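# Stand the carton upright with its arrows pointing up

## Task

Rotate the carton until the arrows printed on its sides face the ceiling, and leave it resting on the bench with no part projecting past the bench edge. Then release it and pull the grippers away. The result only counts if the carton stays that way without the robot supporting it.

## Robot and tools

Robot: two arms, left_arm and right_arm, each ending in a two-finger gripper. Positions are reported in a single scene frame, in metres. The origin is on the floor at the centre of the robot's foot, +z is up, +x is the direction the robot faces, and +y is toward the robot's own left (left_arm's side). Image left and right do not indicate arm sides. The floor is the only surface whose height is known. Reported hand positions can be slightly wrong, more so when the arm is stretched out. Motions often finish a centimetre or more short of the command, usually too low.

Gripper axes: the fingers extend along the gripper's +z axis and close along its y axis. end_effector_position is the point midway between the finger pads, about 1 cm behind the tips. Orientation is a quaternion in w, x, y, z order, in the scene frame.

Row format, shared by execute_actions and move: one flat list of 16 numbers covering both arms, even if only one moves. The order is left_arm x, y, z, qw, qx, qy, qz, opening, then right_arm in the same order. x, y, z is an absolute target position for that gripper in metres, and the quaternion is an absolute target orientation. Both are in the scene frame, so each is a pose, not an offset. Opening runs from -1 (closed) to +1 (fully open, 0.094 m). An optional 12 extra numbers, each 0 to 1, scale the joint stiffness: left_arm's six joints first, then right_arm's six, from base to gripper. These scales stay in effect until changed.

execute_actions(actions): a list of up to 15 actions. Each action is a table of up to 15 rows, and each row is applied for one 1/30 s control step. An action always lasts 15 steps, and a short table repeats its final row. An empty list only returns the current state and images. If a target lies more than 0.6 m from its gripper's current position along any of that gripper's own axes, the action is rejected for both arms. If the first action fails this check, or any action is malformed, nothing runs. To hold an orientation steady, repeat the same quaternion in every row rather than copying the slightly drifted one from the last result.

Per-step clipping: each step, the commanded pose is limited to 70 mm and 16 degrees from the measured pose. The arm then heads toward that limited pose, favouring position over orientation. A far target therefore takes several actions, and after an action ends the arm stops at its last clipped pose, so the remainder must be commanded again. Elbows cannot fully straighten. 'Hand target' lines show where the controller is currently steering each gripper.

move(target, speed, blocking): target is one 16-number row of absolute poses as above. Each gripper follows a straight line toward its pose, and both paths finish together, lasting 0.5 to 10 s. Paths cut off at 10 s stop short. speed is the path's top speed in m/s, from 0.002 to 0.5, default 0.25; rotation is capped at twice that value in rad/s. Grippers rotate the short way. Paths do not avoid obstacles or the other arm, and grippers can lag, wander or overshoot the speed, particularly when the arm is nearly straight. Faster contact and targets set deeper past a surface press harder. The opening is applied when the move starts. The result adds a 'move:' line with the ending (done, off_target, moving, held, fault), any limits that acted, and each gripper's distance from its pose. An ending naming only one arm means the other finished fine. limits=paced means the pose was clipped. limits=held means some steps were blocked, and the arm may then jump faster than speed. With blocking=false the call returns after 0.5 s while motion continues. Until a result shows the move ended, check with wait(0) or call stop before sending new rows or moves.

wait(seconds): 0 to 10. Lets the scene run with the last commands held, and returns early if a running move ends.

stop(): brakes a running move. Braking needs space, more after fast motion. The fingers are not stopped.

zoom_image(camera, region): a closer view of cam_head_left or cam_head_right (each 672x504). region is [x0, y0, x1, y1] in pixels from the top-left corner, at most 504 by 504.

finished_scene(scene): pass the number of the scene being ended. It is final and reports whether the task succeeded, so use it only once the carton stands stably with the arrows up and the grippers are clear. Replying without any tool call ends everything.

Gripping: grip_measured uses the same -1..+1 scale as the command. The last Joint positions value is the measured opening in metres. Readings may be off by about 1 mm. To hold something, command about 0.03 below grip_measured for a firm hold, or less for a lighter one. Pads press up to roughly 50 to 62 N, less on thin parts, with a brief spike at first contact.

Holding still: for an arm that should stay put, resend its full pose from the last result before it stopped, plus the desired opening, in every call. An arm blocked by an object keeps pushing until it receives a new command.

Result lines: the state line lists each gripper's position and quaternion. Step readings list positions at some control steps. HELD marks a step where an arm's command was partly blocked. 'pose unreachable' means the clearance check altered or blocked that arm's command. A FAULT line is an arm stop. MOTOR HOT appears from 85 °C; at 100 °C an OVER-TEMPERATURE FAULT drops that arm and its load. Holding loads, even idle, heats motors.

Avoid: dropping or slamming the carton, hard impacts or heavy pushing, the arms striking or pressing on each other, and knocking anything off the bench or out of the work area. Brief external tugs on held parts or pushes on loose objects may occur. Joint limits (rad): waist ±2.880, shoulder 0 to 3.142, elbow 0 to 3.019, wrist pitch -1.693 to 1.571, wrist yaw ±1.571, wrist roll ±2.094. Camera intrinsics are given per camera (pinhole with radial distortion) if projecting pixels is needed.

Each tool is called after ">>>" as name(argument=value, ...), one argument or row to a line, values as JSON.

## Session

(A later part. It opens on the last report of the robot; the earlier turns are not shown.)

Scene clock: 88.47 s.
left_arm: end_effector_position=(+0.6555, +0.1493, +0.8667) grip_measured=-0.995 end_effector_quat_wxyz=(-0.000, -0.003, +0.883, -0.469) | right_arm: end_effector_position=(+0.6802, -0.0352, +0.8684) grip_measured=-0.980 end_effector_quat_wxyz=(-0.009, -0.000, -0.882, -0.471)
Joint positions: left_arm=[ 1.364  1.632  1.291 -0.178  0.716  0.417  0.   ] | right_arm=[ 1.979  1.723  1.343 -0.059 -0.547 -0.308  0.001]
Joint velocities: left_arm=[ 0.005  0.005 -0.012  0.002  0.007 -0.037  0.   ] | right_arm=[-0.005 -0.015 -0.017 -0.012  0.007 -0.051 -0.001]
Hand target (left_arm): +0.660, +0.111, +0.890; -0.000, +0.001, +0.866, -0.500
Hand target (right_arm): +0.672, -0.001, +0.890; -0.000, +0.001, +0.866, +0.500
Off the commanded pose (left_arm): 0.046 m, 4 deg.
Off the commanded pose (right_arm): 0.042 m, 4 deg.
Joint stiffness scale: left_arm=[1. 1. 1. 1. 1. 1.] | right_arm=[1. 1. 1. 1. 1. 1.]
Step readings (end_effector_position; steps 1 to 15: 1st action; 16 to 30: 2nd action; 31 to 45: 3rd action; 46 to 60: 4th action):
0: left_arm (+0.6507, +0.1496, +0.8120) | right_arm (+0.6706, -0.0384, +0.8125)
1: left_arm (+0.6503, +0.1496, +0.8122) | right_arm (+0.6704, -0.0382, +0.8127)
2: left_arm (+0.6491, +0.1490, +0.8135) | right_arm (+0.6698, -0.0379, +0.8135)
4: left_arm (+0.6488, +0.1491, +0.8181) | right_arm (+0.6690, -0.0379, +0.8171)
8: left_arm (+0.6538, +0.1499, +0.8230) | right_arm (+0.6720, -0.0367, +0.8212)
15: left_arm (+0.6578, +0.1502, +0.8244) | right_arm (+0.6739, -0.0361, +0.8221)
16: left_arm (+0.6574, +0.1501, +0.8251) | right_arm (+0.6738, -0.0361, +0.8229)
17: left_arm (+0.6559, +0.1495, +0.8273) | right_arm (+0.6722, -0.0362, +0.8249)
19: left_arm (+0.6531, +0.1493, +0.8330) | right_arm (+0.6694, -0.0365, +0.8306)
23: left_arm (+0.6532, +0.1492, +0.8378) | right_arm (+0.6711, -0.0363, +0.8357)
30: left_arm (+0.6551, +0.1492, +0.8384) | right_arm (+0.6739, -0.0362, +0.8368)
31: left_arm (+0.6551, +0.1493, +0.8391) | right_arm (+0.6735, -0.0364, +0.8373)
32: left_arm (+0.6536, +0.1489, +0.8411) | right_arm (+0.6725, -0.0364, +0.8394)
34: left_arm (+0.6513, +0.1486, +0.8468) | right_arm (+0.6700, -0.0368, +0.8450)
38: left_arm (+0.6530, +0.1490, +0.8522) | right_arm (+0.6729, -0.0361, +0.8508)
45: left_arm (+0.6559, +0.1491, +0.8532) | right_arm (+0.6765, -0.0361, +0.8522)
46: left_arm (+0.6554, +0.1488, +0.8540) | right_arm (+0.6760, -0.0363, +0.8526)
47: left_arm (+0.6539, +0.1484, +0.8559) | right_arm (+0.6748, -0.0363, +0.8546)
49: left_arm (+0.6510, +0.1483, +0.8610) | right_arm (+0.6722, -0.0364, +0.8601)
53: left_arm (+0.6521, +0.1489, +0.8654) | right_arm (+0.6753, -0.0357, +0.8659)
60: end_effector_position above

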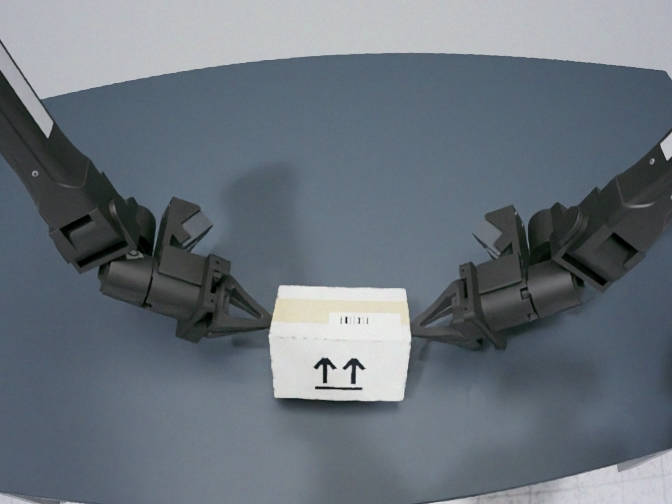

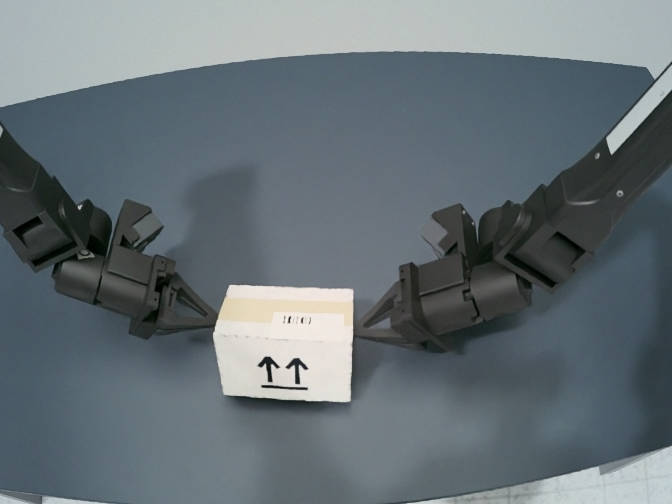

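>>> execute_actions(
  actions=[
    [[0.65,0.11,0.88,0,0,-0.866,0.5,-1,0.662,0,0.88,0,0,0.866,0.5,-1]],
    [[0.64,0.11,0.865,0,0,-0.866,0.5,-1,0.652,0,0.865,0,0,0.866,0.5,-1]],
    [[0.635,0.12,0.85,0,0,-0.866,0.5,-1,0.647,-0.01,0.85,0,0,0.866,0.5,-1]],
  ],
)

Scene clock: 91.90 s.
left_arm: end_effector_position=(+0.6700, +0.1488, +0.8546) grip_measured=-0.995 end_effector_quat_wxyz=(+0.032, +0.008, +0.879, -0.475) | right_arm: end_effector_position=(+0.6408, -0.0277, +0.8426) grip_measured=-0.980 end_effector_quat_wxyz=(+0.009, -0.010, -0.875, -0.485)
Joint positions: left_arm=[ 1.367  1.665  1.335 -0.141  0.752  0.435  0.   ] | right_arm=[ 1.95   1.81   1.361 -0.034 -0.595 -0.308  0.001]
Joint velocities: left_arm=[-0.005 -0.005 -0.002 -0.007  0.007 -0.007  0.   ] | right_arm=[-0.005 -0.015 -0.002 -0.002 -0.11   0.022 -0.   ]
Hand target (left_arm): +0.636, +0.122, +0.852; +0.000, +0.000, +0.866, -0.500
Hand target (right_arm): +0.647, -0.010, +0.850; +0.000, +0.000, +0.866, +0.500
Off the commanded pose (left_arm): 0.046 m, 5 deg.
Off the commanded pose (right_arm): 0.020 m, 3 deg.
Joint stiffness scale: left_arm=[1. 1. 1. 1. 1. 1.] | right_arm=[1. 1. 1. 1. 1. 1.]
Step readings (end_effector_position; steps 1 to 15: 1st action; 16 to 30: 2nd action; 31 to 45: 3rd action):
0: left_arm (+0.6555, +0.1494, +0.8666) | right_arm (+0.6802, -0.0352, +0.8684)
1: left_arm (+0.6561, +0.1495, +0.8664) | right_arm (+0.6806, -0.0351, +0.8684)
2: left_arm (+0.6569, +0.1497, +0.8661) | right_arm (+0.6812, -0.0348, +0.8683)
4: left_arm (+0.6580, +0.1500, +0.8657) | right_arm (+0.6817, -0.0345, +0.8678)
8: left_arm (+0.6585, +0.1501, +0.8655) | right_arm (+0.6812, -0.0342, +0.8674)
15: left_arm (+0.6586, +0.1501, +0.8655) | right_arm (+0.6812, -0.0342, +0.8674)
16: left_arm (+0.6591, +0.1500, +0.8655) | right_arm (+0.6806, -0.0337, +0.8670)
17: left_arm (+0.6599, +0.1499, +0.8650) | right_arm (+0.6807, -0.0335, +0.8669)
19: left_arm (+0.6617, +0.1503, +0.8645) | right_arm (+0.6771, -0.0329, +0.8653)
23: left_arm (+0.6656, +0.1514, +0.8635) | right_arm (+0.6672, -0.0306, +0.8607)
30: left_arm (+0.6701, +0.1522, +0.8631) | right_arm (+0.6528, -0.0264, +0.8546)
31: left_arm (+0.6714, +0.1521, +0.8634) | right_arm (+0.6517, -0.0268, +0.8534)
32: left_arm (+0.6734, +0.1522, +0.8627) | right_arm (+0.6515, -0.0266, +0.8525)
34: left_arm (+0.6751, +0.1516, +0.8594) | right_arm (+0.6494, -0.0260, +0.8491)
38: left_arm (+0.6725, +0.1499, +0.8559) | right_arm (+0.6424, -0.0264, +0.8441)
45: end_effector_position above

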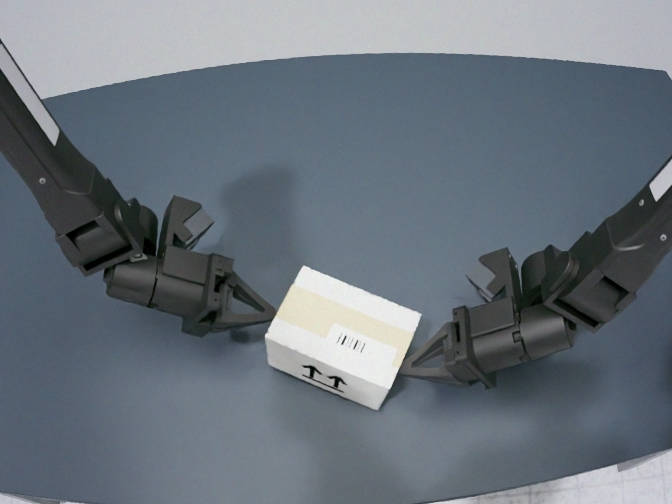

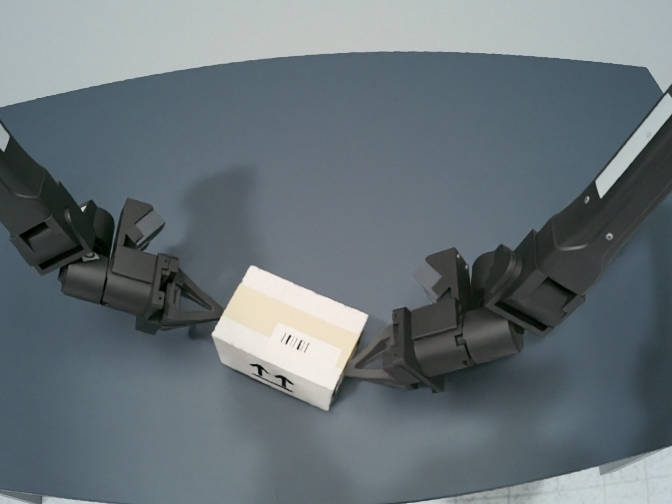

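>>> move(
  target=[0.62,0.3,0.89,0,0,-0.866,0.5,-1,0.6,-0.2,0.89,0,0,0.866,0.5,-1],
  speed=0.2,
)

Scene clock: 94.70 s.
left_arm: end_effector_position=(+0.6090, +0.2943, +0.8867) grip_measured=-0.995 end_effector_quat_wxyz=(-0.009, -0.009, +0.864, -0.503) | right_arm: end_effector_position=(+0.6056, -0.2062, +0.8844) grip_measured=-0.980 end_effector_quat_wxyz=(-0.006, +0.001, -0.871, -0.491)
Joint positions: left_arm=[ 1.662  1.603  1.336 -0.551  1.014  0.743  0.   ] | right_arm=[ 1.641  1.598  1.198 -0.218 -0.881 -0.552  0.001]
Joint velocities: left_arm=[-0.005 -0.005 -0.007  0.002  0.007  0.022  0.001] | right_arm=[-0.015 -0.005 -0.002 -0.012  0.007 -0.022  0.001]
Hand target (left_arm): +0.620, +0.298, +0.893; +0.000, -0.001, +0.865, -0.502
Hand target (right_arm): +0.598, -0.200, +0.891; -0.000, -0.003, +0.867, +0.499
Off the commanded pose (left_arm): 0.013 m, 1 deg.
Off the commanded pose (right_arm): 0.010 m, 1 deg.
Joint stiffness scale: left_arm=[1. 1. 1. 1. 1. 1.] | right_arm=[1. 1. 1. 1. 1. 1.]
move: off_target (left_arm)

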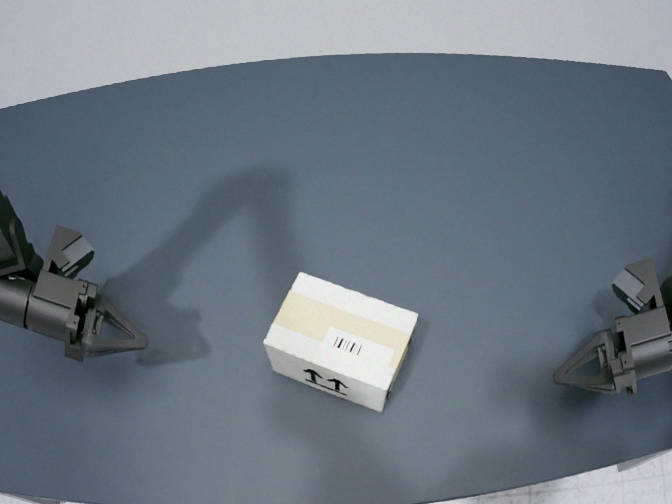

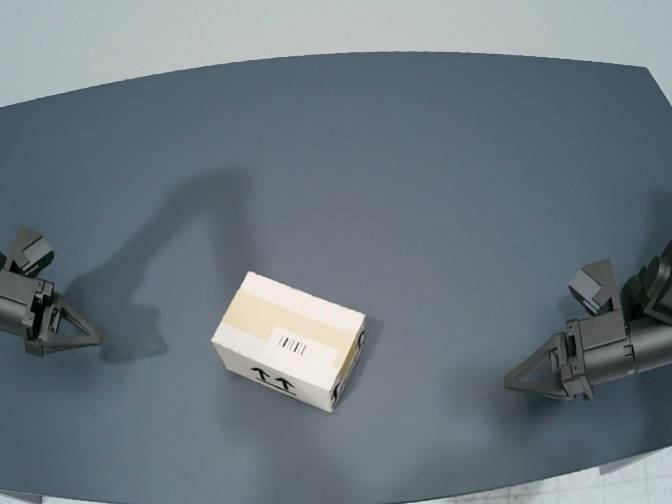

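>>> finished_scene(
  scene=1,
)

The scene is finished: the task was done.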